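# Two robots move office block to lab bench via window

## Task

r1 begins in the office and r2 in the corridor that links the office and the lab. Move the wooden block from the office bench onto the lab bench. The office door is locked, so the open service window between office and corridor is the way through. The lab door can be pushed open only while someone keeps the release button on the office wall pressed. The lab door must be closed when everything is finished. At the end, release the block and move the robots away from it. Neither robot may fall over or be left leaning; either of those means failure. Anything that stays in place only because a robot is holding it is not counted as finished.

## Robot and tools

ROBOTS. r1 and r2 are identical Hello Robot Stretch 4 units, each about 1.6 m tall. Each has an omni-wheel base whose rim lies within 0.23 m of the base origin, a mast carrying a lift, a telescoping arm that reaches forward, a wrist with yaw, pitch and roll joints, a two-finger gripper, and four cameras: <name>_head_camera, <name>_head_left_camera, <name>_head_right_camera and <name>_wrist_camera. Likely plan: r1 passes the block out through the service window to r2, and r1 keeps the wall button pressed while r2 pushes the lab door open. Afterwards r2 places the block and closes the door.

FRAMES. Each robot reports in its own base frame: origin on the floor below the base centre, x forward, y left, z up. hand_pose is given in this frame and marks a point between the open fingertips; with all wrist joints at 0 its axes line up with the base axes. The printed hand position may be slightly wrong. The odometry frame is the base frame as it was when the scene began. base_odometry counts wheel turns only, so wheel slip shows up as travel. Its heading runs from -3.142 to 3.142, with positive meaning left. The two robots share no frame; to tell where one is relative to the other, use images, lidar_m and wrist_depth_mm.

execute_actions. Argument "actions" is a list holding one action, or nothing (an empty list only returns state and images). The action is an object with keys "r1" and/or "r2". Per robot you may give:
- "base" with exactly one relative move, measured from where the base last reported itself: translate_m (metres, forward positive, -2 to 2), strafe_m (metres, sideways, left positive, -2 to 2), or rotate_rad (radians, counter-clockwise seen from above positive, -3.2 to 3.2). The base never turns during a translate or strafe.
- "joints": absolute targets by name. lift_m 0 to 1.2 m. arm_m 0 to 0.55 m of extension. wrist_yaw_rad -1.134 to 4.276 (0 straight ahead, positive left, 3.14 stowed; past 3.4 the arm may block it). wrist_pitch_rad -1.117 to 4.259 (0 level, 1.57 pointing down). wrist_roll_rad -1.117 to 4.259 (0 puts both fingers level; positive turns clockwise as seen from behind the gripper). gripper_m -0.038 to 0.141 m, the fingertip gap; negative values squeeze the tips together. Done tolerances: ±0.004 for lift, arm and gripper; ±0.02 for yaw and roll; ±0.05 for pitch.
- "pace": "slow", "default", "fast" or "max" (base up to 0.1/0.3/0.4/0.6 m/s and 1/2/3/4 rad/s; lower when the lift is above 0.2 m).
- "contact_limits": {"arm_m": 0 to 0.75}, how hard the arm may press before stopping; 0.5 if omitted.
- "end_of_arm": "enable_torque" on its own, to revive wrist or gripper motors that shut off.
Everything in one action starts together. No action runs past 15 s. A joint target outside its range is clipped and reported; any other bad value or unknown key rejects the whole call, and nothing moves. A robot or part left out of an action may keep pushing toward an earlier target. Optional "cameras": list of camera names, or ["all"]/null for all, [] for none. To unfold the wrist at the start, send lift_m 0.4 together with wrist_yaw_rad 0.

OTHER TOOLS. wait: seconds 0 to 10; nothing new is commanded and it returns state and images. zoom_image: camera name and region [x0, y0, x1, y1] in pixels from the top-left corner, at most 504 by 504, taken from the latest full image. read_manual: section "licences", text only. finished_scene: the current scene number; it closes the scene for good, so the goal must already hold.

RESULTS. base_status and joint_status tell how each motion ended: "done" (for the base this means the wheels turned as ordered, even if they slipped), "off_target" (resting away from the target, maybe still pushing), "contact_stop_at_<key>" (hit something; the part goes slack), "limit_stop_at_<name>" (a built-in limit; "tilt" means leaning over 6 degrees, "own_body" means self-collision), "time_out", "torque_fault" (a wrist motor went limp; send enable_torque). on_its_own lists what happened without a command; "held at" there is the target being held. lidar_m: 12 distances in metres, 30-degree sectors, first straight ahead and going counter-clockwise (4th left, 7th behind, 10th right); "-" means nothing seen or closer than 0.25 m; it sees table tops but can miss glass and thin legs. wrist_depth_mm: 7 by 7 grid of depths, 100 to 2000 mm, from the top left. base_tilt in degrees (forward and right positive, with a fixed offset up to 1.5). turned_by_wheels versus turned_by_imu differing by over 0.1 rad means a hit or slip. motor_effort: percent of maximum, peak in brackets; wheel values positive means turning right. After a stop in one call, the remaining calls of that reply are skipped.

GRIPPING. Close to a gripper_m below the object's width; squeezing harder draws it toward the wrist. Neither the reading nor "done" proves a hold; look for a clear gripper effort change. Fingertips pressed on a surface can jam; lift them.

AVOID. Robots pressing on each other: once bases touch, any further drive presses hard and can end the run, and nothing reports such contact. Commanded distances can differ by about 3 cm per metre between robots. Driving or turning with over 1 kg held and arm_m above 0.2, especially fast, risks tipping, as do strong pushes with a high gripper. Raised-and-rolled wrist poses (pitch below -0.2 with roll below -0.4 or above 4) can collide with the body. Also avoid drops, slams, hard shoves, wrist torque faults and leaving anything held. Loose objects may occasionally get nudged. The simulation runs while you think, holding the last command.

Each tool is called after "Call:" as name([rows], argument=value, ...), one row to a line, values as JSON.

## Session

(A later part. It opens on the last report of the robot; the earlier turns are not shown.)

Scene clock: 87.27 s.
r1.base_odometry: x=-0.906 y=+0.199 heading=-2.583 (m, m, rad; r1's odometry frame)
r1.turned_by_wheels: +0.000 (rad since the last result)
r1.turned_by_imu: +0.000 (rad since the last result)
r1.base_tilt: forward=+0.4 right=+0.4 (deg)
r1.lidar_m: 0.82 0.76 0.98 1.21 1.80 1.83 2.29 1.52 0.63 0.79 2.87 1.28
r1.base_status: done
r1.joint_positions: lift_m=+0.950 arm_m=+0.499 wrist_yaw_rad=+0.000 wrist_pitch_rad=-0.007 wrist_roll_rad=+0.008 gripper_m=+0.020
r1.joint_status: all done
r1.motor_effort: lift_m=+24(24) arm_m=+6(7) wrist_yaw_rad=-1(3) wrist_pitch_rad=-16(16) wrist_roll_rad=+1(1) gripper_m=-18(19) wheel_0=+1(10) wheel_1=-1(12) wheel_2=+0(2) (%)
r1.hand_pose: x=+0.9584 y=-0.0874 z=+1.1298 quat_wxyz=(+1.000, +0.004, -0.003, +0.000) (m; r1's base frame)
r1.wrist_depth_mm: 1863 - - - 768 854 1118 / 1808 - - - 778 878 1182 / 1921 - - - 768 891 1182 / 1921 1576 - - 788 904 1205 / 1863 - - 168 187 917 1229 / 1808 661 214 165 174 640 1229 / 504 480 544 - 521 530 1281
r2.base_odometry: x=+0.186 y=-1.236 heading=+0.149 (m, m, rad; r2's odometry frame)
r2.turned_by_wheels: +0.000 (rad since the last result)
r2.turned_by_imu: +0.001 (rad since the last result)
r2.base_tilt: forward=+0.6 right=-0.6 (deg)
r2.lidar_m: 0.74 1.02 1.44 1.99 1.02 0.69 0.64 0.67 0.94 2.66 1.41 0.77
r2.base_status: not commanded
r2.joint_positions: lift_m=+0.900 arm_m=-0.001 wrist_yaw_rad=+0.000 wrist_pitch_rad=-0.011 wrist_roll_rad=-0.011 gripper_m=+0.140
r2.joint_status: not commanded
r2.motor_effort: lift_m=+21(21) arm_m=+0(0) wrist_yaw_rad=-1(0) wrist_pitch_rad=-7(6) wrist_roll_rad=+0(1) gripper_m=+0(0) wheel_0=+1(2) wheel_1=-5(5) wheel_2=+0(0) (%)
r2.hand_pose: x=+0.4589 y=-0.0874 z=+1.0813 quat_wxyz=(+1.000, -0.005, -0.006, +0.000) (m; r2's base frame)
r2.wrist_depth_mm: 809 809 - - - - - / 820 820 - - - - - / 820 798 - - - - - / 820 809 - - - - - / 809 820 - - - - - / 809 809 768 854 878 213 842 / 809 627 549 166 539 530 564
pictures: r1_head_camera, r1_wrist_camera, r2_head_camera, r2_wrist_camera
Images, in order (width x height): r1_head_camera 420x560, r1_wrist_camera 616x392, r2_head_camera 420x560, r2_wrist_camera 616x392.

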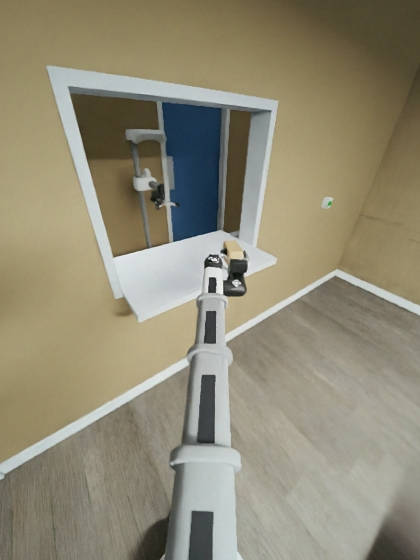

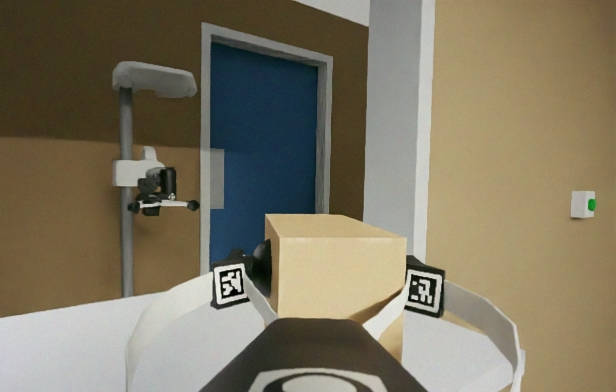

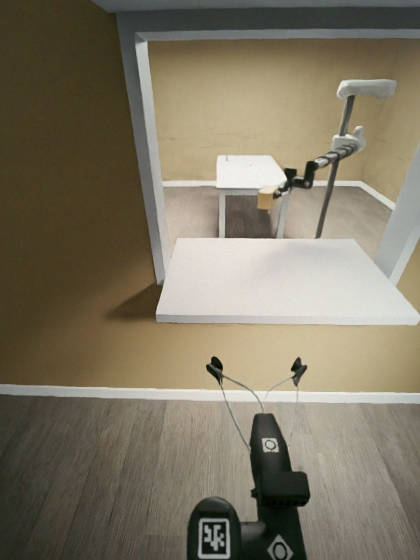

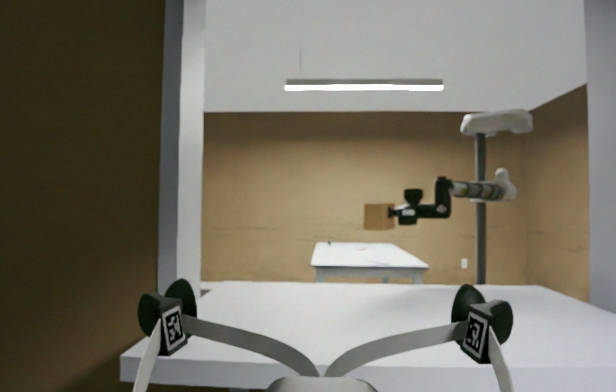

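Call:
execute_actions([
  {"r1":{"base":{"rotate_rad":0.3},"pace":"slow"}},
], cameras=[])

Call:
execute_actions([
  {"r1":{"base":{"translate_m":0.3}}},
], cameras=["r1_head_camera","r2_head_camera","r2_wrist_camera"])

Scene clock: 96.60 s.
r1.base_odometry: x=-0.906 y=+0.199 heading=-2.284 (m, m, rad; r1's odometry frame)
r1.turned_by_wheels: +0.299 (rad since the last result)
r1.turned_by_imu: +0.305 (rad since the last result)
r1.base_tilt: forward=+0.4 right=+0.4 (deg)
r1.lidar_m: 0.77 0.95 1.05 1.66 1.79 1.98 3.16 0.64 0.67 1.09 2.44 0.93
r1.base_status: done
r1.joint_positions: lift_m=+0.950 arm_m=+0.499 wrist_yaw_rad=+0.000 wrist_pitch_rad=-0.007 wrist_roll_rad=+0.008 gripper_m=+0.020
r1.joint_status: not commanded
r1.motor_effort: lift_m=+24(24) arm_m=+6(6) wrist_yaw_rad=-2(2) wrist_pitch_rad=-14(17) wrist_roll_rad=+0(0) gripper_m=-17(17) wheel_0=-3(8) wheel_1=-2(8) wheel_2=-3(9) (%)
r1.hand_pose: x=+0.9584 y=-0.0873 z=+1.1298 quat_wxyz=(+1.000, +0.004, -0.003, +0.000) (m; r1's base frame)
r1.wrist_depth_mm: 375 1921 - - - - - / 377 1983 - - - - - / 377 1983 - - - - - / 377 1983 - 1576 - - - / 379 1983 - 168 187 - - / 375 1921 214 165 174 640 759 / 377 477 539 - 525 508 530
r2.base_odometry: x=+0.186 y=-1.236 heading=+0.149 (m, m, rad; r2's odometry frame)
r2.turned_by_wheels: +0.000 (rad since the last result)
r2.turned_by_imu: +0.001 (rad since the last result)
r2.base_tilt: forward=+0.6 right=-0.7 (deg)
r2.lidar_m: 0.71 1.03 1.44 2.00 1.06 0.68 0.64 0.67 0.94 2.65 1.38 0.79
r2.base_status: not commanded
r2.joint_positions: lift_m=+0.900 arm_m=-0.001 wrist_yaw_rad=+0.000 wrist_pitch_rad=-0.011 wrist_roll_rad=-0.011 gripper_m=+0.140
r2.joint_status: not commanded
r2.motor_effort: lift_m=+21(21) arm_m=+0(0) wrist_yaw_rad=-1(1) wrist_pitch_rad=-7(6) wrist_roll_rad=+0(0) gripper_m=-1(0) wheel_0=+2(2) wheel_1=-5(5) wheel_2=+0(0) (%)
r2.hand_pose: x=+0.4589 y=-0.0874 z=+1.0813 quat_wxyz=(+1.000, -0.005, -0.006, +0.000) (m; r2's base frame)
r2.wrist_depth_mm: 831 820 - - - - - / 820 809 - - - - - / 820 820 - - - - - / 820 798 - - - - - / 809 809 - - - - - / 798 798 759 866 854 213 854 / 809 627 549 165 535 535 559
pictures: none
No camera images: the call's "cameras" was empty. Leave "cameras" out to get every camera's image.

Scene clock: 99.07 s.
r1.base_odometry: x=-1.102 y=-0.028 heading=-2.283 (m, m, rad; r1's odometry frame)
r1.turned_by_wheels: +0.000 (rad since the last result)
r1.turned_by_imu: -0.001 (rad since the last result)
r1.base_tilt: forward=+0.4 right=+0.3 (deg)
r1.lidar_m: 0.46 0.65 0.75 1.11 1.91 2.12 3.39 0.90 0.99 2.81 1.77 0.61
r1.base_status: done
r1.joint_positions: lift_m=+0.950 arm_m=+0.499 wrist_yaw_rad=+0.000 wrist_pitch_rad=-0.007 wrist_roll_rad=+0.008 gripper_m=+0.020
r1.joint_status: not commanded
r1.motor_effort: lift_m=+24(24) arm_m=+5(6) wrist_yaw_rad=-1(1) wrist_pitch_rad=-17(18) wrist_roll_rad=+0(0) gripper_m=-15(17) wheel_0=+2(5) wheel_1=+2(7) wheel_2=-1(10) (%)
r1.hand_pose: x=+0.9584 y=-0.0873 z=+1.1298 quat_wxyz=(+1.000, +0.004, -0.003, +0.000) (m; r1's base frame)
r1.wrist_depth_mm: 1576 1661 1808 1983 - - - / 1576 1708 1863 1430 - - - / 1618 1708 1863 1983 - - - / 1618 1756 1863 1138 - - - / 1661 1708 1863 168 187 - - / 1618 1756 213 165 174 - - / 1618 1756 1921 - - 525 530
r2.base_odometry: x=+0.186 y=-1.236 heading=+0.149 (m, m, rad; r2's odometry frame)
r2.turned_by_wheels: +0.000 (rad since the last result)
r2.turned_by_imu: +0.001 (rad since the last result)
r2.base_tilt: forward=+0.6 right=-0.7 (deg)
r2.lidar_m: 0.73 1.00 1.46 1.98 1.04 0.67 0.65 0.67 0.93 2.67 1.39 0.78
r2.base_status: not commanded
r2.joint_positions: lift_m=+0.900 arm_m=-0.001 wrist_yaw_rad=+0.000 wrist_pitch_rad=-0.011 wrist_roll_rad=-0.011 gripper_m=+0.140
r2.joint_status: not commanded
r2.motor_effort: lift_m=+21(21) arm_m=+0(0) wrist_yaw_rad=-1(1) wrist_pitch_rad=-7(7) wrist_roll_rad=+1(1) gripper_m=-1(6) wheel_0=+2(2) wheel_1=-5(5) wheel_2=+0(0) (%)
r2.hand_pose: x=+0.4589 y=-0.0874 z=+1.0813 quat_wxyz=(+1.000, -0.005, -0.006, +0.000) (m; r2's base frame)
r2.wrist_depth_mm: 820 809 - - - - - / 820 820 - - - - - / 820 809 - - - - - / 809 820 - - - 960 - / 820 809 - - - - - / 798 788 768 866 854 213 854 / 809 627 554 166 539 530 554
pictures: r1_head_camera, r2_head_camera, r2_wrist_camera
Images, in order (width x height): r1_head_camera 420x560, r2_head_camera 420x560, r2_wrist_camera 616x392.

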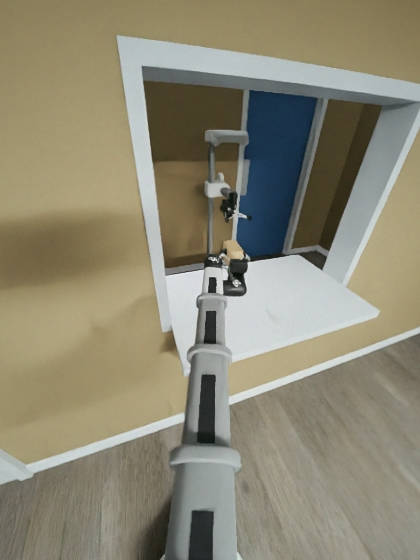

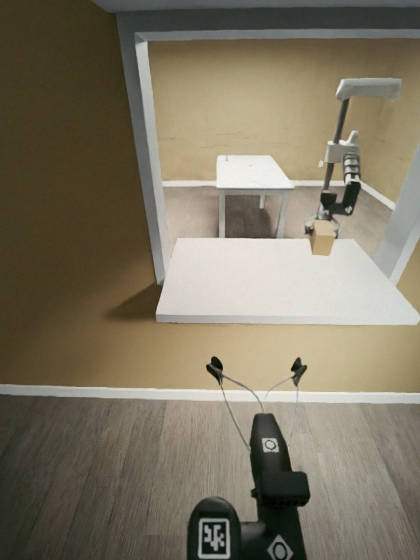

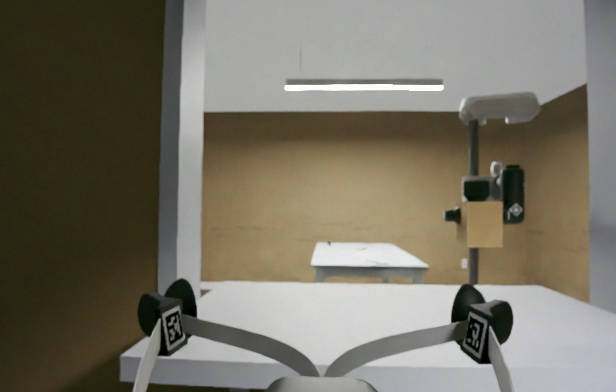

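Call:
execute_actions([
  {"r1":{"joints":{"lift_m":0.8},"pace":"slow"},"r2":{"base":{"strafe_m":-0.28}}},
], cameras=["r1_wrist_camera","r2_head_camera","r2_wrist_camera"])

Scene clock: 109.30 s.
r1.base_odometry: x=-1.102 y=-0.028 heading=-2.283 (m, m, rad; r1's odometry frame)
r1.turned_by_wheels: +0.000 (rad since the last result)
r1.turned_by_imu: +0.000 (rad since the last result)
r1.base_tilt: forward=+0.5 right=+0.4 (deg)
r1.lidar_m: 0.46 0.69 0.77 1.13 1.91 2.13 3.37 0.90 0.98 2.82 1.73 0.59
r1.base_status: not commanded
r1.joint_positions: lift_m=+0.800 arm_m=+0.499 wrist_yaw_rad=+0.000 wrist_pitch_rad=-0.007 wrist_roll_rad=+0.008 gripper_m=+0.020
r1.joint_status: all done
r1.motor_effort: lift_m=+16(23) arm_m=+5(5) wrist_yaw_rad=+0(1) wrist_pitch_rad=-17(19) wrist_roll_rad=-1(0) gripper_m=-16(16) wheel_0=+2(2) wheel_1=+3(2) wheel_2=-1(1) (%)
r1.hand_pose: x=+0.9585 y=-0.0873 z=+0.9805 quat_wxyz=(+1.000, +0.004, -0.003, +0.000) (m; r1's base frame)
r1.wrist_depth_mm: 1618 1708 1281 1983 - - - / 1576 1708 1808 1983 - - - / 1661 1756 991 1983 - - - / 1618 1708 1863 1983 - - - / 1618 1756 1808 167 187 - - / 304 286 214 164 174 276 329 / 216 207 234 - 225 226 229
r2.base_odometry: x=+0.228 y=-1.513 heading=+0.149 (m, m, rad; r2's odometry frame)
r2.turned_by_wheels: +0.000 (rad since the last result)
r2.turned_by_imu: +0.001 (rad since the last result)
r2.base_tilt: forward=+0.6 right=-0.7 (deg)
r2.lidar_m: 0.74 0.78 1.43 2.26 0.92 0.66 0.63 0.68 0.95 2.41 1.34 0.78
r2.base_status: done
r2.joint_positions: lift_m=+0.900 arm_m=-0.001 wrist_yaw_rad=+0.000 wrist_pitch_rad=-0.012 wrist_roll_rad=-0.011 gripper_m=+0.140
r2.joint_status: not commanded
r2.motor_effort: lift_m=+21(21) arm_m=+0(0) wrist_yaw_rad=-1(0) wrist_pitch_rad=-7(6) wrist_roll_rad=+0(0) gripper_m=+0(1) wheel_0=+0(11) wheel_1=-4(15) wheel_2=+0(0) (%)
r2.hand_pose: x=+0.4589 y=-0.0874 z=+1.0813 quat_wxyz=(+1.000, -0.005, -0.006, +0.000) (m; r2's base frame)
r2.wrist_depth_mm: 820 - - - - 831 768 / 831 - - - - 831 759 / 820 - - - - 831 750 / 820 - - - - 831 759 / 820 - - - 991 831 759 / 798 741 750 723 866 214 741 / 564 559 554 166 535 530 750
pictures: r1_wrist_camera, r2_head_camera, r2_wrist_camera
Images, in order (width x height): r1_wrist_camera 616x392, r2_head_camera 420x560, r2_wrist_camera 616x392.

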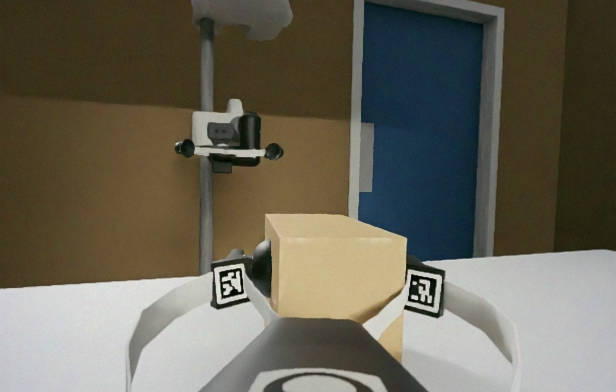

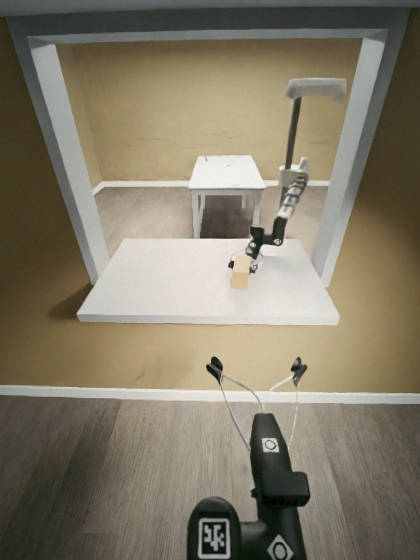

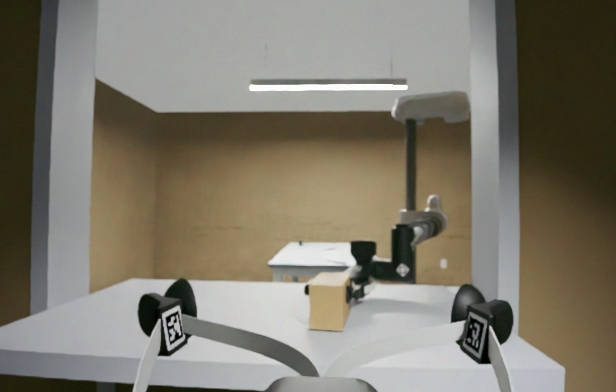

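Depths vs. table (216 vs 205): ~5 mm above.

Call:
execute_actions([
  {"r1":{"joints":{"lift_m":0.794,"gripper_m":0.12}}},
], cameras=[])

Call:
execute_actions([
  {"r1":{"joints":{"arm_m":0}},"r2":{"base":{"strafe_m":-0.03},"joints":{"lift_m":0.8,"arm_m":0.25}}},
], cameras=[])

Call:
execute_actions([
  {"r1":{"base":{"rotate_rad":-0.2},"joints":{"gripper_m":-0.02,"lift_m":1.0}}},
], cameras=[])

Call:
execute_actions([
  {"r1":{"base":{"strafe_m":-0.9}}},
], cameras=["r1_head_camera","r1_wrist_camera","r2_wrist_camera"])

Scene clock: 122.07 s.
r1.base_odometry: x=-1.102 y=-0.028 heading=-2.283 (m, m, rad; r1's odometry frame)
r1.turned_by_wheels: +0.000 (rad since the last result)
r1.turned_by_imu: +0.000 (rad since the last result)
r1.base_tilt: forward=+0.4 right=+0.4 (deg)
r1.lidar_m: 0.49 0.67 0.73 1.12 1.92 2.09 3.36 0.87 1.00 2.82 1.76 0.60
r1.base_status: not commanded
r1.joint_positions: lift_m=+0.794 arm_m=+0.499 wrist_yaw_rad=+0.000 wrist_pitch_rad=-0.010 wrist_roll_rad=+0.008 gripper_m=+0.120
r1.joint_status: all done
r1.motor_effort: lift_m=+16(19) arm_m=+5(5) wrist_yaw_rad=-1(0) wrist_pitch_rad=-10(16) wrist_roll_rad=+1(0) gripper_m=+1(19) wheel_0=+2(3) wheel_1=+3(3) wheel_2=-1(1) (%)
r1.hand_pose: x=+0.9584 y=-0.0874 z=+0.9753 quat_wxyz=(+1.000, +0.004, -0.005, +0.000) (m; r1's base frame)
r1.wrist_depth_mm: 1576 1661 1281 1983 - - - / 1576 1756 1808 1983 - - - / 1618 1708 1008 1983 - - - / 1618 1756 1863 1983 - - - / 1661 1708 407 179 220 - - / 294 278 259 157 198 270 322 / 208 210 226 - 232 213 220
r2.base_odometry: x=+0.228 y=-1.513 heading=+0.149 (m, m, rad; r2's odometry frame)
r2.turned_by_wheels: +0.000 (rad since the last result)
r2.turned_by_imu: +0.001 (rad since the last result)
r2.base_tilt: forward=+0.6 right=-0.7 (deg)
r2.lidar_m: 0.72 0.78 1.44 2.25 0.94 0.67 0.62 0.67 0.93 2.41 1.40 0.76
r2.base_status: not commanded
r2.joint_positions: lift_m=+0.900 arm_m=-0.001 wrist_yaw_rad=+0.000 wrist_pitch_rad=-0.012 wrist_roll_rad=-0.011 gripper_m=+0.140
r2.joint_status: not commanded
r2.motor_effort: lift_m=+21(21) arm_m=+0(0) wrist_yaw_rad=-1(1) wrist_pitch_rad=-8(8) wrist_roll_rad=-1(0) gripper_m=+0(1) wheel_0=+0(0) wheel_1=-4(4) wheel_2=+0(0) (%)
r2.hand_pose: x=+0.4589 y=-0.0874 z=+1.0813 quat_wxyz=(+1.000, -0.005, -0.006, +0.000) (m; r2's base frame)
r2.wrist_depth_mm: 820 - - - - 831 768 / 820 - - - - 842 759 / 820 - - - - 831 759 / 820 - - - - 831 750 / 820 - - - 991 820 741 / 809 741 768 715 854 213 750 / 569 554 544 166 539 530 741
pictures: none
No camera images: the call's "cameras" was empty. Leave "cameras" out to get every camera's image.

Scene clock: 124.60 s.
r1.base_odometry: x=-1.102 y=-0.028 heading=-2.283 (m, m, rad; r1's odometry frame)
r1.turned_by_wheels: +0.000 (rad since the last result)
r1.turned_by_imu: +0.000 (rad since the last result)
r1.base_tilt: forward=+0.5 right=+0.4 (deg)
r1.lidar_m: 0.47 0.66 0.76 1.13 1.89 2.11 3.36 0.88 0.98 2.83 1.74 0.57
r1.base_status: not commanded
r1.joint_positions: lift_m=+0.794 arm_m=+0.001 wrist_yaw_rad=+0.000 wrist_pitch_rad=-0.010 wrist_roll_rad=+0.008 gripper_m=+0.120
r1.joint_status: all done
r1.motor_effort: lift_m=+16(16) arm_m=-6(7) wrist_yaw_rad=-2(1) wrist_pitch_rad=-10(8) wrist_roll_rad=+0(0) gripper_m=+0(1) wheel_0=+2(2) wheel_1=+2(3) wheel_2=-1(1) (%)
r1.hand_pose: x=+0.4604 y=-0.0874 z=+0.9754 quat_wxyz=(+1.000, +0.004, -0.005, +0.000) (m; r1's base frame)
r1.wrist_depth_mm: 439 492 - - - - 866 / 442 492 - - - - 878 / 449 500 - - - - 866 / 452 500 - - - - 866 / 455 469 473 554 574 580 591 / 455 290 303 157 351 392 449 / 462 287 309 - 640 683 768
r2.base_odometry: x=+0.232 y=-1.542 heading=+0.149 (m, m, rad; r2's odometry frame)
r2.turned_by_wheels: +0.000 (rad since the last result)
r2.turned_by_imu: +0.000 (rad since the last result)
r2.base_tilt: forward=+0.6 right=-0.7 (deg)
r2.lidar_m: 0.75 0.78 1.44 2.31 0.96 0.68 0.64 0.67 0.95 2.37 1.39 0.78
r2.base_status: done
r2.joint_positions: lift_m=+0.800 arm_m=+0.249 wrist_yaw_rad=+0.000 wrist_pitch_rad=-0.012 wrist_roll_rad=-0.011 gripper_m=+0.140
r2.joint_status: all done
r2.motor_effort: lift_m=+14(19) arm_m=+7(6) wrist_yaw_rad=-1(0) wrist_pitch_rad=-4(8) wrist_roll_rad=+1(0) gripper_m=-1(1) wheel_0=+1(10) wheel_1=-4(13) wheel_2=+0(0) (%)
r2.hand_pose: x=+0.7082 y=-0.0874 z=+0.9819 quat_wxyz=(+1.000, -0.005, -0.006, +0.000) (m; r2's base frame)
r2.wrist_depth_mm: - - - - - - 508 / - - - - - - 500 / - - - - - - 504 / - - - - - - 504 / - - - 469 1060 - 500 / 436 402 415 421 469 213 466 / 306 300 297 167 286 286 304
pictures: none
No camera images: the call's "cameras" was empty. Leave "cameras" out to get every camera's image.

Scene clock: 126.80 s.
r1.base_odometry: x=-1.102 y=-0.028 heading=-2.483 (m, m, rad; r1's odometry frame)
r1.turned_by_wheels: -0.199 (rad since the last result)
r1.turned_by_imu: -0.203 (rad since the last result)
r1.base_tilt: forward=+0.4 right=+0.4 (deg)
r1.lidar_m: 0.49 0.49 0.72 0.98 1.89 1.97 2.60 0.89 0.91 2.92 2.76 0.71
r1.base_status: done
r1.joint_positions: lift_m=+1.000 arm_m=+0.001 wrist_yaw_rad=+0.000 wrist_pitch_rad=-0.010 wrist_roll_rad=+0.008 gripper_m=-0.020
r1.joint_status: all done
r1.motor_effort: lift_m=+24(25) arm_m=-6(6) wrist_yaw_rad=+2(2) wrist_pitch_rad=-7(6) wrist_roll_rad=-1(0) gripper_m=-14(10) wheel_0=+3(7) wheel_1=+3(9) wheel_2=+1(9) (%)
r1.hand_pose: x=+0.4604 y=-0.0874 z=+1.1807 quat_wxyz=(+1.000, +0.004, -0.005, +0.000) (m; r1's base frame)
r1.wrist_depth_mm: 1983 - - - - 931 1078 / 1983 - - - - 946 1078 / 1983 - - - - 960 1078 / 1921 - - - - 960 1138 / 1921 - - - - 960 1138 / - 1661 179 187 185 931 1138 / 574 574 661 - 676 615 1160
r2.base_odometry: x=+0.232 y=-1.542 heading=+0.149 (m, m, rad; r2's odometry frame)
r2.turned_by_wheels: +0.000 (rad since the last result)
r2.turned_by_imu: +0.001 (rad since the last result)
r2.base_tilt: forward=+0.6 right=-0.7 (deg)
r2.lidar_m: 0.74 0.79 1.44 2.30 0.93 0.67 0.62 0.69 0.96 2.35 1.41 0.80
r2.base_status: not commanded
r2.joint_positions: lift_m=+0.800 arm_m=+0.249 wrist_yaw_rad=+0.000 wrist_pitch_rad=-0.012 wrist_roll_rad=-0.011 gripper_m=+0.140
r2.joint_status: not commanded
r2.motor_effort: lift_m=+14(14) arm_m=+7(7) wrist_yaw_rad=-2(1) wrist_pitch_rad=-6(5) wrist_roll_rad=+0(0) gripper_m=+3(1) wheel_0=+1(0) wheel_1=-3(3) wheel_2=+0(0) (%)
r2.hand_pose: x=+0.7082 y=-0.0874 z=+0.9819 quat_wxyz=(+1.000, -0.005, -0.006, +0.000) (m; r2's base frame)
r2.wrist_depth_mm: - - - - - - 504 / - - - - - - 500 / - - - - - - 504 / - - - - - - 500 / - - - 462 - - 500 / 439 402 415 424 462 213 462 / 303 297 294 166 287 285 304
pictures: none
No camera images: the call's "cameras" was empty. Leave "cameras" out to get every camera's image.

Scene clock: 131.13 s.
r1.base_odometry: x=-1.653 y=+0.684 heading=-2.483 (m, m, rad; r1's odometry frame)
r1.turned_by_wheels: +0.000 (rad since the last result)
r1.turned_by_imu: +0.001 (rad since the last result)
r1.base_tilt: forward=+0.4 right=+0.4 (deg)
r1.lidar_m: 1.23 0.93 0.97 1.63 2.66 0.61 0.45 0.39 3.03 2.12 1.97 1.75
r1.base_status: done
r1.joint_positions: lift_m=+1.000 arm_m=+0.001 wrist_yaw_rad=+0.000 wrist_pitch_rad=-0.010 wrist_roll_rad=+0.008 gripper_m=-0.020
r1.joint_status: not commanded
r1.motor_effort: lift_m=+23(24) arm_m=-6(6) wrist_yaw_rad=+2(1) wrist_pitch_rad=-6(8) wrist_roll_rad=+0(0) gripper_m=-12(13) wheel_0=+2(5) wheel_1=+0(7) wheel_2=+1(2) (%)
r1.hand_pose: x=+0.4604 y=-0.0874 z=+1.1808 quat_wxyz=(+1.000, +0.004, -0.005, +0.000) (m; r1's base frame)
r1.wrist_depth_mm: - 960 1060 1205 1397 1661 1708 / - 960 1060 1205 1366 1618 1661 / - 976 1060 1229 1464 1708 1708 / - 1008 1078 1205 1430 1756 1708 / - 1008 1078 1160 1464 1756 1708 / 866 976 178 187 184 1756 1708 / 842 946 1078 - 1576 1708 1708
r2.base_odometry: x=+0.232 y=-1.542 heading=+0.149 (m, m, rad; r2's odometry frame)
r2.turned_by_wheels: +0.000 (rad since the last result)
r2.turned_by_imu: +0.001 (rad since the last result)
r2.base_tilt: forward=+0.6 right=-0.7 (deg)
r2.lidar_m: 0.72 0.79 1.40 2.32 0.93 0.67 0.63 0.69 0.95 2.37 1.40 0.78
r2.base_status: not commanded
r2.joint_positions: lift_m=+0.800 arm_m=+0.249 wrist_yaw_rad=+0.000 wrist_pitch_rad=-0.012 wrist_roll_rad=-0.011 gripper_m=+0.140
r2.joint_status: not commanded
r2.motor_effort: lift_m=+14(14) arm_m=+7(7) wrist_yaw_rad=-1(1) wrist_pitch_rad=-7(5) wrist_roll_rad=+0(1) gripper_m=-2(0) wheel_0=+0(1) wheel_1=-3(3) wheel_2=+0(0) (%)
r2.hand_pose: x=+0.7082 y=-0.0874 z=+0.9819 quat_wxyz=(+1.000, -0.005, -0.006, +0.000) (m; r2's base frame)
r2.wrist_depth_mm: - - - - - - 508 / - - - - - - 504 / - - - - - - 508 / - - - - - - 504 / - - - 469 - - 500 / 436 402 415 421 466 213 462 / 303 297 296 166 287 286 303
pictures: r1_head_camera, r1_wrist_camera, r2_wrist_camera
Images, in order (width x height): r1_head_camera 420x560, r1_wrist_camera 616x392, r2_wrist_camera 616x392.

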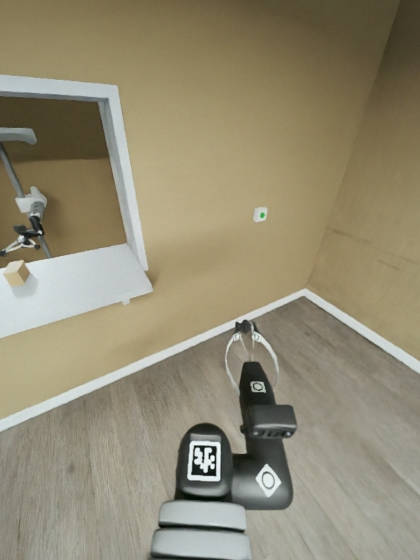

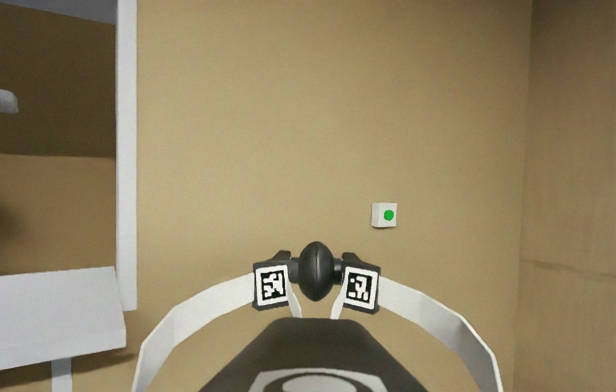

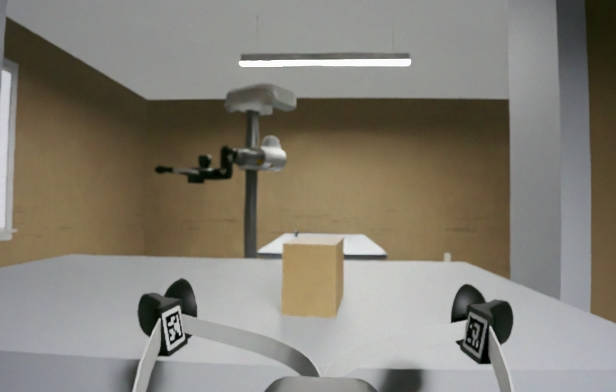

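Call:
execute_actions([
  {"r1":{"base":{"rotate_rad":0.55},"joints":{"lift_m":0.96}},"r2":{"joints":{"lift_m":0.78,"arm_m":0.5}}},
], cameras=["r2_wrist_camera"])

Call:
execute_actions([
  {"r1":{"base":{"strafe_m":-0.75}},"r2":{"joints":{"gripper_m":0.02}}},
], cameras=[])

Call:
execute_actions([
  {"r2":{"joints":{"lift_m":0.9}}},
], cameras=[])

Call:
execute_actions([
  {"r1":{"joints":{"arm_m":0.3}},"r2":{"joints":{"arm_m":0.0},"base":{"strafe_m":0.75}}},
], cameras=["r1_wrist_camera"])

Call:
execute_actions([
  {"r2":{"joints":{"wrist_yaw_rad":1.8},"base":{"rotate_rad":3.14}}},
], cameras=["r2_head_camera","r2_head_left_camera"])

Scene clock: 148.10 s.
r1.base_odometry: x=-1.653 y=+0.684 heading=-1.933 (m, m, rad; r1's odometry frame)
r1.turned_by_wheels: +0.549 (rad since the last result)
r1.turned_by_imu: +0.559 (rad since the last result)
r1.base_tilt: forward=+0.4 right=+0.4 (deg)
r1.lidar_m: 0.93 0.98 1.64 2.65 0.63 0.41 0.39 2.94 2.12 2.00 1.70 1.20
r1.base_status: done
r1.joint_positions: lift_m=+0.960 arm_m=+0.001 wrist_yaw_rad=+0.000 wrist_pitch_rad=-0.010 wrist_roll_rad=+0.008 gripper_m=-0.020
r1.joint_status: all done
r1.motor_effort: lift_m=+16(21) arm_m=-6(6) wrist_yaw_rad=-2(0) wrist_pitch_rad=-8(7) wrist_roll_rad=+1(0) gripper_m=-10(12) wheel_0=-4(5) wheel_1=-2(6) wheel_2=-3(6) (%)
r1.hand_pose: x=+0.4604 y=-0.0874 z=+1.1414 quat_wxyz=(+1.000, +0.004, -0.005, +0.000) (m; r1's base frame)
r1.wrist_depth_mm: 991 - - - 946 946 946 / 991 - - - 960 946 931 / 1025 - - - 976 960 946 / 1008 - - - 976 960 946 / 1025 1308 1308 - 976 976 960 / 820 831 179 187 185 976 991 / 1025 1008 991 - 976 991 991
r2.base_odometry: x=+0.232 y=-1.542 heading=+0.149 (m, m, rad; r2's odometry frame)
r2.turned_by_wheels: +0.000 (rad since the last result)
r2.turned_by_imu: +0.009 (rad since the last result)
r2.base_tilt: forward=+0.6 right=-0.7 (deg)
r2.lidar_m: 0.75 0.79 1.43 2.29 0.92 0.68 0.63 0.68 0.99 2.31 1.36 0.77
r2.base_status: not commanded
r2.joint_positions: lift_m=+0.780 arm_m=+0.494 wrist_yaw_rad=+0.000 wrist_pitch_rad=-0.020 wrist_roll_rad=-0.010 gripper_m=+0.140
r2.joint_status: arm_m contact_stop (moved +0.245 of +0.251); the others done
r2.on_its_own: arm_m is slack since a contact_stop (your +0.500 is given up)
r2.motor_effort: lift_m=+12(19) arm_m=+0(23) wrist_yaw_rad=-1(59) wrist_pitch_rad=+19(61) wrist_roll_rad=-1(8) gripper_m=-4(2) wheel_0=+2(2) wheel_1=+0(4) wheel_2=-2(23) (%)
r2.hand_pose: x=+0.9533 y=-0.0874 z=+0.9643 quat_wxyz=(+1.000, -0.005, -0.010, +0.000) (m; r2's base frame)
r2.wrist_depth_mm: - - - - - - - / - - - - - - - / - - - - - - - / - - - - - - - / - - - 266 - - - / 410 373 384 179 353 213 436 / 268 248 250 166 176 251 281
pictures: r2_wrist_camera
Images, in order (width x height): r2_wrist_camera 616x392.

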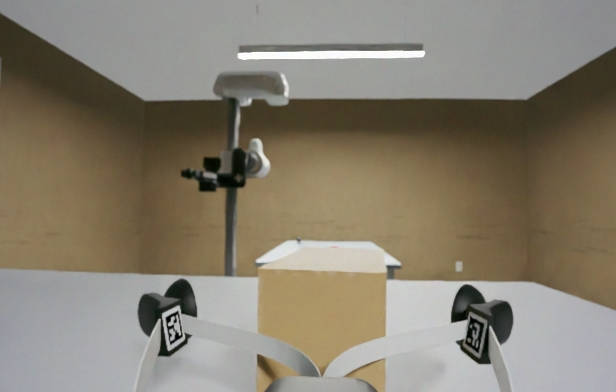

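not run: a stop came earlier in this reply.

not run: a stop came earlier in this reply.

not run: a stop came earlier in this reply.

not run: a stop came earlier in this reply.

Wrist touched the shelf edge; raise slightly.

Call:
execute_actions([
  {"r1":{"base":{"strafe_m":-0.75}},"r2":{"joints":{"gripper_m":0.02,"lift_m":0.795,"arm_m":0.485}}},
], cameras=[])

Call:
execute_actions([
  {"r2":{"joints":{"lift_m":0.9}}},
], cameras=[])

Call:
execute_actions([
  {"r1":{"joints":{"arm_m":0.3}},"r2":{"joints":{"arm_m":0.0},"base":{"strafe_m":0.75}}},
], cameras=["r1_wrist_camera"])

Call:
execute_actions([
  {"r2":{"joints":{"wrist_yaw_rad":1.8},"base":{"rotate_rad":3.14}}},
], cameras=["r2_head_camera","r2_head_left_camera"])

Scene clock: 162.70 s.
r1.base_odometry: x=-2.354 y=+0.950 heading=-1.933 (m, m, rad; r1's odometry frame)
r1.turned_by_wheels: +0.000 (rad since the last result)
r1.turned_by_imu: +0.001 (rad since the last result)
r1.base_tilt: forward=+0.4 right=+0.4 (deg)
r1.lidar_m: 1.17 1.08 1.37 3.40 0.80 0.97 3.13 1.87 1.31 1.24 1.31 1.21
r1.base_status: done
r1.joint_positions: lift_m=+0.960 arm_m=+0.001 wrist_yaw_rad=+0.000 wrist_pitch_rad=-0.010 wrist_roll_rad=+0.008 gripper_m=-0.020
r1.joint_status: not commanded
r1.motor_effort: lift_m=+16(16) arm_m=-6(6) wrist_yaw_rad=-1(2) wrist_pitch_rad=-6(7) wrist_roll_rad=+1(0) gripper_m=-12(11) wheel_0=+1(9) wheel_1=+1(6) wheel_2=+0(2) (%)
r1.hand_pose: x=+0.4604 y=-0.0874 z=+1.1414 quat_wxyz=(+1.000, +0.004, -0.005, +0.000) (m; r1's base frame)
r1.wrist_depth_mm: - 976 976 976 960 960 946 / - 1008 976 976 976 976 976 / - 991 991 976 976 960 960 / - 1008 991 976 976 991 976 / 1281 1008 1008 991 991 991 991 / 917 1025 180 187 184 991 960 / 1025 1025 1008 - 991 991 991
r2.base_odometry: x=+0.232 y=-1.542 heading=+0.149 (m, m, rad; r2's odometry frame)
r2.turned_by_wheels: +0.000 (rad since the last result)
r2.turned_by_imu: +0.002 (rad since the last result)
r2.base_tilt: forward=+0.6 right=-0.7 (deg)
r2.lidar_m: 0.77 0.79 1.46 2.31 0.92 0.68 0.64 0.66 0.98 2.38 1.38 0.78
r2.base_status: not commanded
r2.joint_positions: lift_m=+0.795 arm_m=+0.486 wrist_yaw_rad=+0.000 wrist_pitch_rad=-0.012 wrist_roll_rad=-0.011 gripper_m=+0.020
r2.joint_status: all done
r2.motor_effort: lift_m=+23(23) arm_m=-7(12) wrist_yaw_rad=-1(6) wrist_pitch_rad=-5(17) wrist_roll_rad=+0(1) gripper_m=-17(19) wheel_0=+2(2) wheel_1=+0(0) wheel_2=-2(2) (%)
r2.hand_pose: x=+0.9455 y=-0.0874 z=+0.9762 quat_wxyz=(+1.000, -0.005, -0.006, +0.000) (m; r2's base frame)
r2.wrist_depth_mm: - - - - - - - / - - - - - - - / - - - - - - - / - - - - - - - / - - - - - - - / 415 424 212 174 191 439 436 / 277 253 240 172 180 244 289
pictures: none
No camera images: the call's "cameras" was empty. Leave "cameras" out to get every camera's image.

Scene clock: 164.17 s.
r1.base_odometry: x=-2.354 y=+0.950 heading=-1.933 (m, m, rad; r1's odometry frame)
r1.turned_by_wheels: +0.000 (rad since the last result)
r1.turned_by_imu: +0.000 (rad since the last result)
r1.base_tilt: forward=+0.4 right=+0.4 (deg)
r1.lidar_m: 1.15 1.10 1.37 3.42 0.81 0.99 3.12 1.85 1.30 1.25 1.31 1.19
r1.base_status: not commanded
r1.joint_positions: lift_m=+0.960 arm_m=+0.001 wrist_yaw_rad=+0.000 wrist_pitch_rad=-0.010 wrist_roll_rad=+0.008 gripper_m=-0.020
r1.joint_status: not commanded
r1.motor_effort: lift_m=+15(15) arm_m=-6(6) wrist_yaw_rad=+0(0) wrist_pitch_rad=-6(7) wrist_roll_rad=-1(1) gripper_m=-10(12) wheel_0=+1(1) wheel_1=+1(0) wheel_2=+0(0) (%)
r1.hand_pose: x=+0.4604 y=-0.0874 z=+1.1414 quat_wxyz=(+1.000, +0.004, -0.005, +0.000) (m; r1's base frame)
r1.wrist_depth_mm: - 976 991 960 960 960 960 / - 1008 991 976 976 946 946 / - 976 991 976 976 976 991 / - 1008 991 976 991 976 976 / 1281 991 1008 1008 1008 976 976 / 904 1025 179 187 184 991 976 / 1025 1025 1008 - 991 1008 1008
r2.base_odometry: x=+0.232 y=-1.542 heading=+0.149 (m, m, rad; r2's odometry frame)
r2.turned_by_wheels: +0.000 (rad since the last result)
r2.turned_by_imu: +0.000 (rad since the last result)
r2.base_tilt: forward=+0.7 right=-0.6 (deg)
r2.lidar_m: 0.75 0.79 1.44 2.29 0.91 0.66 0.64 0.69 0.96 2.34 1.39 0.78
r2.base_status: not commanded
r2.joint_positions: lift_m=+0.900 arm_m=+0.486 wrist_yaw_rad=+0.000 wrist_pitch_rad=-0.008 wrist_roll_rad=-0.011 gripper_m=+0.020
r2.joint_status: all done
r2.motor_effort: lift_m=+24(25) arm_m=-7(7) wrist_yaw_rad=+0(0) wrist_pitch_rad=-14(15) wrist_roll_rad=+0(1) gripper_m=-19(17) wheel_0=+2(2) wheel_1=+0(0) wheel_2=-2(2) (%)
r2.hand_pose: x=+0.9456 y=-0.0874 z=+1.0801 quat_wxyz=(+1.000, -0.005, -0.004, +0.000) (m; r2's base frame)
r2.wrist_depth_mm: - - - - - - - / - - - - - - - / - - - - - - - / 1808 - - - - - - / - - - - - - - / - - 213 174 191 - - / 525 477 452 173 180 462 -
pictures: none
No camera images: the call's "cameras" was empty. Leave "cameras" out to get every camera's image.

Scene clock: 168.00 s.
r1.base_odometry: x=-2.354 y=+0.950 heading=-1.933 (m, m, rad; r1's odometry frame)
r1.turned_by_wheels: +0.000 (rad since the last result)
r1.turned_by_imu: +0.000 (rad since the last result)
r1.base_tilt: forward=+0.4 right=+0.4 (deg)
r1.lidar_m: 1.16 1.07 1.38 3.42 0.79 0.96 3.11 1.90 1.30 1.24 1.31 1.19
r1.base_status: not commanded
r1.joint_positions: lift_m=+0.960 arm_m=+0.299 wrist_yaw_rad=+0.000 wrist_pitch_rad=-0.010 wrist_roll_rad=+0.008 gripper_m=-0.020
r1.joint_status: all done
r1.motor_effort: lift_m=+16(16) arm_m=+6(1) wrist_yaw_rad=-1(2) wrist_pitch_rad=-7(10) wrist_roll_rad=+1(0) gripper_m=-15(13) wheel_0=+1(1) wheel_1=+1(0) wheel_2=+0(0) (%)
r1.hand_pose: x=+0.7584 y=-0.0874 z=+1.1415 quat_wxyz=(+1.000, +0.004, -0.005, +0.000) (m; r1's base frame)
r1.wrist_depth_mm: 676 683 676 668 668 661 661 / 683 683 676 676 668 668 668 / 683 683 683 683 668 676 668 / 699 699 691 683 683 676 676 / 707 699 691 691 691 683 676 / 715 715 178 187 185 699 691 / 715 715 707 - 691 699 683
r2.base_odometry: x=+0.121 y=-0.801 heading=+0.149 (m, m, rad; r2's odometry frame)
r2.turned_by_wheels: +0.000 (rad since the last result)
r2.turned_by_imu: +0.000 (rad since the last result)
r2.base_tilt: forward=+0.6 right=-0.7 (deg)
r2.lidar_m: 0.98 1.01 1.41 1.54 1.03 0.74 0.62 0.66 0.94 2.75 1.08 0.83
r2.base_status: done
r2.joint_positions: lift_m=+0.900 arm_m=+0.001 wrist_yaw_rad=+0.000 wrist_pitch_rad=-0.008 wrist_roll_rad=-0.011 gripper_m=+0.020
r2.joint_status: all done
r2.motor_effort: lift_m=+23(24) arm_m=-7(6) wrist_yaw_rad=-2(2) wrist_pitch_rad=-15(17) wrist_roll_rad=+0(0) gripper_m=-16(22) wheel_0=-2(10) wheel_1=+6(16) wheel_2=+0(3) (%)
r2.hand_pose: x=+0.4606 y=-0.0874 z=+1.0802 quat_wxyz=(+1.000, -0.005, -0.004, +0.000) (m; r2's base frame)
r2.wrist_depth_mm: 842 820 820 809 809 - - / 831 820 809 809 788 - - / 831 820 809 788 798 - - / 831 820 820 788 778 - - / 831 820 820 788 778 - - / 831 809 213 174 192 842 831 / 820 809 798 173 180 544 549
pictures: r1_wrist_camera
Images, in order (width x height): r1_wrist_camera 616x392.

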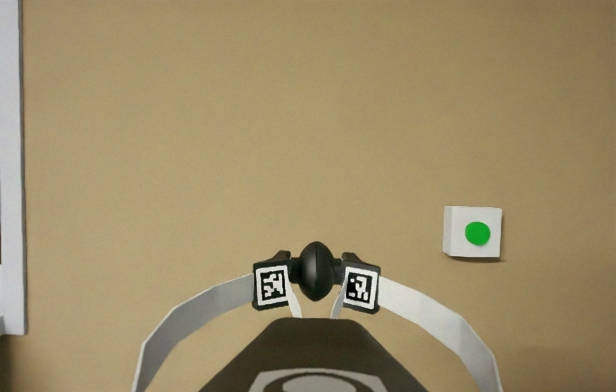

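Scene clock: 170.93 s.
r1.base_odometry: x=-2.354 y=+0.950 heading=-1.933 (m, m, rad; r1's odometry frame)
r1.turned_by_wheels: +0.000 (rad since the last result)
r1.turned_by_imu: +0.000 (rad since the last result)
r1.base_tilt: forward=+0.4 right=+0.4 (deg)
r1.lidar_m: 1.16 1.09 1.37 3.41 0.81 0.94 3.11 1.86 1.32 1.25 1.31 1.22
r1.base_status: not commanded
r1.joint_positions: lift_m=+0.960 arm_m=+0.299 wrist_yaw_rad=+0.000 wrist_pitch_rad=-0.010 wrist_roll_rad=+0.008 gripper_m=-0.020
r1.joint_status: not commanded
r1.motor_effort: lift_m=+15(16) arm_m=+6(6) wrist_yaw_rad=+0(1) wrist_pitch_rad=-6(7) wrist_roll_rad=+0(0) gripper_m=-12(12) wheel_0=+1(1) wheel_1=+0(0) wheel_2=+0(0) (%)
r1.hand_pose: x=+0.7584 y=-0.0874 z=+1.1415 quat_wxyz=(+1.000, +0.004, -0.005, +0.000) (m; r1's base frame)
r1.wrist_depth_mm: 683 683 676 661 661 668 654 / 683 683 683 676 668 668 668 / 691 691 691 676 676 668 668 / 691 699 691 691 683 676 676 / 699 707 699 683 691 683 683 / 699 715 179 186 184 691 691 / 707 707 707 - 699 691 691
r2.base_odometry: x=+0.121 y=-0.801 heading=-2.995 (m, m, rad; r2's odometry frame)
r2.turned_by_wheels: +3.139 (rad since the last result)
r2.turned_by_imu: +3.087 (rad since the last result)
r2.base_tilt: forward=+0.6 right=-0.7 (deg)
r2.lidar_m: 0.61 0.68 0.94 2.65 1.11 0.82 0.99 1.06 1.48 1.56 1.04 0.74
r2.base_status: done
r2.joint_positions: lift_m=+0.900 arm_m=+0.001 wrist_yaw_rad=+1.800 wrist_pitch_rad=-0.008 wrist_roll_rad=-0.011 gripper_m=+0.020
r2.joint_status: all done
r2.motor_effort: lift_m=+23(23) arm_m=-7(7) wrist_yaw_rad=+0(11) wrist_pitch_rad=-15(16) wrist_roll_rad=+0(0) gripper_m=-17(18) wheel_0=-4(10) wheel_1=-5(13) wheel_2=-4(12) (%)
r2.hand_pose: x=+0.1916 y=+0.3008 z=+1.0802 quat_wxyz=(+0.622, +0.000, -0.007, +0.783) (m; r2's base frame)
r2.wrist_depth_mm: 1281 1863 - - - - 1160 / 1464 1863 - - - - 1182 / 1464 1808 - - - - 1182 / 1464 1808 - - - - 1160 / 1430 1863 - - - - 1160 / 1336 1808 213 174 192 - 1182 / 1366 1537 - 173 180 1661 1182
pictures: r2_head_camera, r2_head_left_camera
Images, in order (width x height): r2_head_camera 420x560, r2_head_left_camera 420x672.

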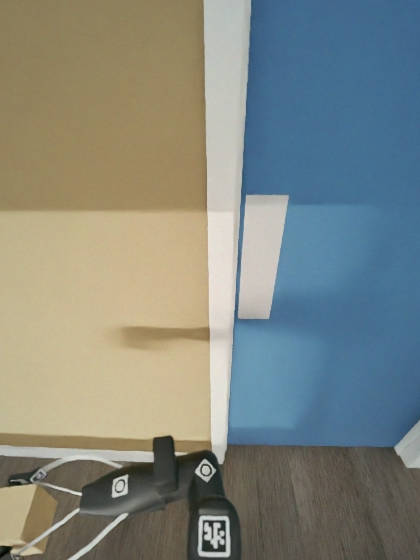

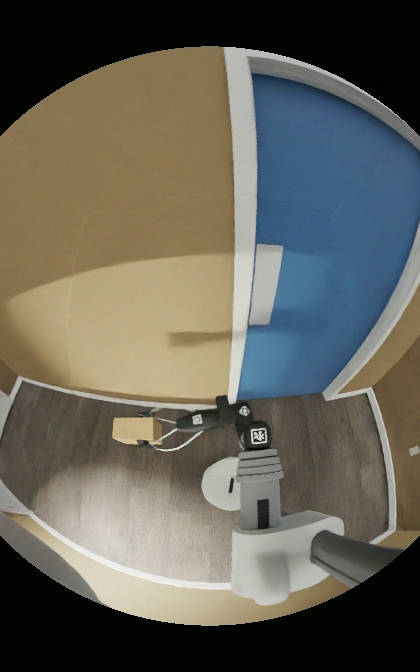

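Call:
execute_actions([
  {"r1":{"base":{"strafe_m":-0.28},"joints":{"lift_m":0.92}},"r2":{"joints":{"wrist_yaw_rad":3.0},"base":{"strafe_m":-0.45}}},
], cameras=[])

Call:
execute_actions([
  {"r1":{"base":{"translate_m":0.3}}},
], cameras=["r1_wrist_camera","r2_head_camera"])

Scene clock: 185.73 s.
r1.base_odometry: x=-2.616 y=+1.049 heading=-1.933 (m, m, rad; r1's odometry frame)
r1.turned_by_wheels: +0.000 (rad since the last result)
r1.turned_by_imu: +0.001 (rad since the last result)
r1.base_tilt: forward=+0.4 right=+0.4 (deg)
r1.lidar_m: 1.14 1.21 1.34 3.72 1.02 1.38 3.11 1.43 1.00 0.94 1.01 1.23
r1.base_status: done
r1.joint_positions: lift_m=+0.920 arm_m=+0.299 wrist_yaw_rad=+0.000 wrist_pitch_rad=-0.010 wrist_roll_rad=+0.008 gripper_m=-0.020
r1.joint_status: all done
r1.motor_effort: lift_m=+16(17) arm_m=+6(6) wrist_yaw_rad=+2(1) wrist_pitch_rad=-6(7) wrist_roll_rad=-1(1) gripper_m=-13(11) wheel_0=+2(6) wheel_1=-1(9) wheel_2=+0(1) (%)
r1.hand_pose: x=+0.7584 y=-0.0874 z=+1.1015 quat_wxyz=(+1.000, +0.004, -0.005, +0.000) (m; r1's base frame)
r1.wrist_depth_mm: 691 676 676 668 668 676 661 / 691 691 676 668 676 668 668 / 699 691 691 691 676 676 668 / 707 699 699 683 691 683 676 / 707 715 699 654 691 683 683 / 707 715 179 187 184 691 691 / 715 715 715 - 707 699 691
r2.base_odometry: x=+0.055 y=-0.356 heading=-2.995 (m, m, rad; r2's odometry frame)
r2.turned_by_wheels: +0.000 (rad since the last result)
r2.turned_by_imu: +0.001 (rad since the last result)
r2.base_tilt: forward=+0.7 right=-0.7 (deg)
r2.lidar_m: 0.70 0.72 0.93 2.69 1.09 1.02 0.98 1.05 1.15 1.09 0.90 0.74
r2.base_status: done
r2.joint_positions: lift_m=+0.900 arm_m=+0.001 wrist_yaw_rad=+3.000 wrist_pitch_rad=-0.008 wrist_roll_rad=-0.011 gripper_m=+0.020
r2.joint_status: all done
r2.motor_effort: lift_m=+23(22) arm_m=-6(6) wrist_yaw_rad=+0(6) wrist_pitch_rad=-15(13) wrist_roll_rad=-1(0) gripper_m=-20(18) wheel_0=+0(10) wheel_1=-4(13) wheel_2=+0(4) (%)
r2.hand_pose: x=-0.1012 y=+0.1273 z=+1.0802 quat_wxyz=(+0.071, +0.004, -0.006, +0.997) (m; r2's base frame)
r2.wrist_depth_mm: 147 207 1182 1182 1182 1229 1229 / 109 149 1160 1182 1229 - - / 111 149 1118 1182 1182 - - / 124 150 1160 1160 1205 - - / 1098 1118 1160 1138 1205 - - / 1078 1118 213 174 192 1205 1138 / 1118 1098 1138 173 180 1205 1255
pictures: none
No camera images: the call's "cameras" was empty. Leave "cameras" out to get every camera's image.

Scene clock: 188.20 s.
r1.base_odometry: x=-2.722 y=+0.769 heading=-1.933 (m, m, rad; r1's odometry frame)
r1.turned_by_wheels: +0.000 (rad since the last result)
r1.turned_by_imu: -0.001 (rad since the last result)
r1.base_tilt: forward=+0.4 right=+0.4 (deg)
r1.lidar_m: 0.82 0.90 1.04 3.27 1.19 1.37 3.40 1.43 1.02 0.97 1.00 0.94
r1.base_status: done
r1.joint_positions: lift_m=+0.920 arm_m=+0.299 wrist_yaw_rad=+0.000 wrist_pitch_rad=-0.010 wrist_roll_rad=+0.008 gripper_m=-0.020
r1.joint_status: not commanded
r1.motor_effort: lift_m=+16(16) arm_m=+6(6) wrist_yaw_rad=+2(1) wrist_pitch_rad=-6(5) wrist_roll_rad=+0(0) gripper_m=-13(12) wheel_0=+2(4) wheel_1=+4(9) wheel_2=-1(10) (%)
r1.hand_pose: x=+0.7584 y=-0.0874 z=+1.1015 quat_wxyz=(+1.000, +0.004, -0.005, +0.000) (m; r1's base frame)
r1.wrist_depth_mm: 384 379 379 375 375 373 370 / 387 384 382 379 375 375 375 / 392 387 387 382 382 379 377 / 394 392 389 347 384 382 382 / 397 397 389 334 387 382 384 / 402 397 179 187 185 387 384 / 402 402 397 - 392 389 387
r2.base_odometry: x=+0.055 y=-0.356 heading=-2.995 (m, m, rad; r2's odometry frame)
r2.turned_by_wheels: +0.000 (rad since the last result)
r2.turned_by_imu: +0.001 (rad since the last result)
r2.base_tilt: forward=+0.6 right=-0.7 (deg)
r2.lidar_m: 0.69 0.73 0.92 2.68 1.14 1.01 0.96 1.05 1.15 1.11 0.90 0.74
r2.base_status: not commanded
r2.joint_positions: lift_m=+0.900 arm_m=+0.001 wrist_yaw_rad=+3.000 wrist_pitch_rad=-0.008 wrist_roll_rad=-0.011 gripper_m=+0.020
r2.joint_status: not commanded
r2.motor_effort: lift_m=+23(22) arm_m=-6(6) wrist_yaw_rad=-1(1) wrist_pitch_rad=-15(18) wrist_roll_rad=-1(0) gripper_m=-21(16) wheel_0=+0(1) wheel_1=-4(4) wheel_2=+0(0) (%)
r2.hand_pose: x=-0.1012 y=+0.1273 z=+1.0802 quat_wxyz=(+0.071, +0.004, -0.006, +0.997) (m; r2's base frame)
r2.wrist_depth_mm: 147 207 1182 1205 1229 1229 1205 / 109 150 1160 1182 1205 - - / 111 149 1182 1205 1205 - - / 124 149 1182 1160 1205 - - / 1078 1118 1138 1182 1205 - - / 1118 1118 213 174 191 1205 1118 / 1098 1098 1138 173 180 1205 1229
pictures: r1_wrist_camera, r2_head_camera
Images, in order (width x height): r1_wrist_camera 616x392, r2_head_camera 420x560.

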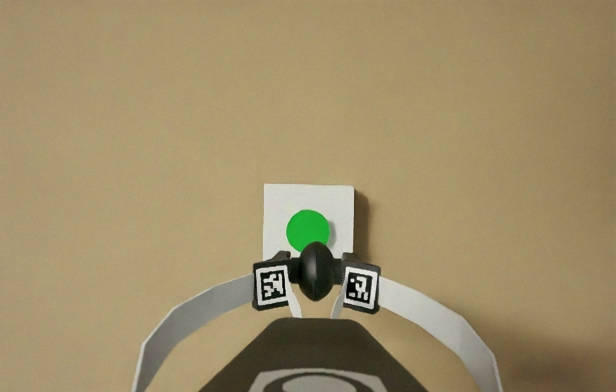

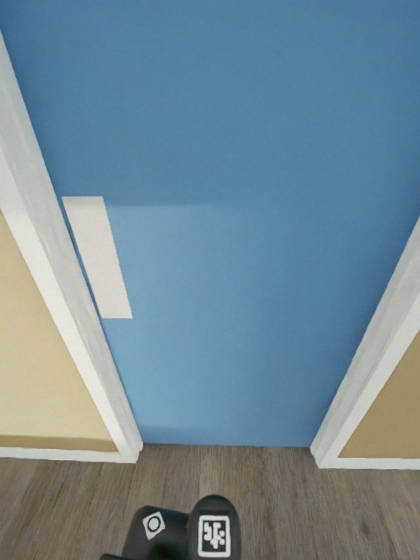

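Call:
execute_actions([
  {"r1":{"joints":{"arm_m":0.45,"lift_m":0.93},"pace":"slow"},"r2":{"base":{"translate_m":0.4}}},
], cameras=["r1_wrist_camera"])

Call:
execute_actions([
  {"r2":{"base":{"translate_m":1.3},"pace":"slow"}},
], cameras=["r1_wrist_camera","r2_head_camera","r2_head_left_camera"])

Scene clock: 198.33 s.
r1.base_odometry: x=-2.722 y=+0.769 heading=-1.934 (m, m, rad; r1's odometry frame)
r1.turned_by_wheels: -0.001 (rad since the last result)
r1.turned_by_imu: +0.023 (rad since the last result)
r1.base_tilt: forward=-1.2 right=+1.3 (deg)
r1.lidar_m: 0.90 0.96 1.05 3.70 1.19 1.42 3.30 1.35 0.99 0.97 1.01 0.96
r1.base_status: not commanded
r1.joint_positions: lift_m=+0.930 arm_m=+0.446 wrist_yaw_rad=-0.020 wrist_pitch_rad=+0.015 wrist_roll_rad=+0.008 gripper_m=-0.020
r1.joint_status: all done
r1.on_its_own: wrist_yaw_rad is at rest, and its effort (+55) is outside its rest range (-13 to +13); wrist_pitch_rad is at rest, and its effort (-77) is outside its rest range (-23 to +23)
r1.motor_effort: lift_m=+24(26) arm_m=+21(21) wrist_yaw_rad=+55(64) wrist_pitch_rad=-77(77) wrist_roll_rad=+1(0) gripper_m=-1(10) wheel_0=+2(2) wheel_1=+4(4) wheel_2=-19(19) (%)
r1.hand_pose: x=+0.9039 y=-0.0931 z=+1.1036 quat_wxyz=(+1.000, +0.004, +0.007, -0.010) (m; r1's base frame)
r1.wrist_depth_mm: 268 268 267 266 263 262 260 / 272 272 271 268 266 265 264 / 276 274 272 271 270 267 266 / 278 277 274 273 272 271 270 / 282 279 277 230 274 272 271 / 285 285 183 188 186 277 274 / 289 287 285 - 281 278 277
r2.base_odometry: x=-0.341 y=-0.414 heading=-2.995 (m, m, rad; r2's odometry frame)
r2.turned_by_wheels: +0.001 (rad since the last result)
r2.turned_by_imu: +0.001 (rad since the last result)
r2.base_tilt: forward=+0.7 right=-0.7 (deg)
r2.lidar_m: 0.28 0.32 0.44 1.04 1.71 1.37 1.38 1.49 1.16 0.96 0.46 0.31
r2.base_status: done
r2.joint_positions: lift_m=+0.900 arm_m=+0.001 wrist_yaw_rad=+3.000 wrist_pitch_rad=-0.008 wrist_roll_rad=-0.011 gripper_m=+0.020
r2.joint_status: not commanded
r2.motor_effort: lift_m=+23(22) arm_m=-6(6) wrist_yaw_rad=+0(1) wrist_pitch_rad=-16(16) wrist_roll_rad=-1(0) gripper_m=-17(17) wheel_0=+3(9) wheel_1=+5(10) wheel_2=-2(13) (%)
r2.hand_pose: x=-0.1012 y=+0.1273 z=+1.0802 quat_wxyz=(+0.071, +0.004, -0.006, +0.997) (m; r2's base frame)
r2.wrist_depth_mm: 147 206 1618 1576 1661 1499 1464 / 109 150 1618 1618 1618 1661 1708 / 111 149 1576 1618 1661 - - / 124 150 1618 1576 1618 - - / 1464 1499 1537 1618 1661 - 1863 / 1464 1537 213 174 192 1618 1756 / 1464 1537 1499 172 180 1618 1661
pictures: r1_wrist_camera
Images, in order (width x height): r1_wrist_camera 616x392.

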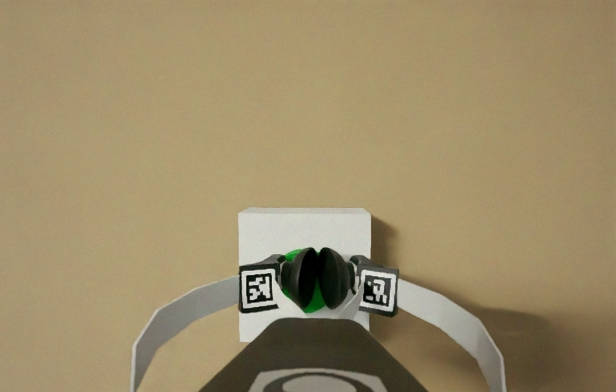

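action 0: r2: "base": translate_m = 1.3 would last too long for one action: at the pace "slow" translate_m can be at most 0.766 in either direction: name a faster pace, or command the rest in another action


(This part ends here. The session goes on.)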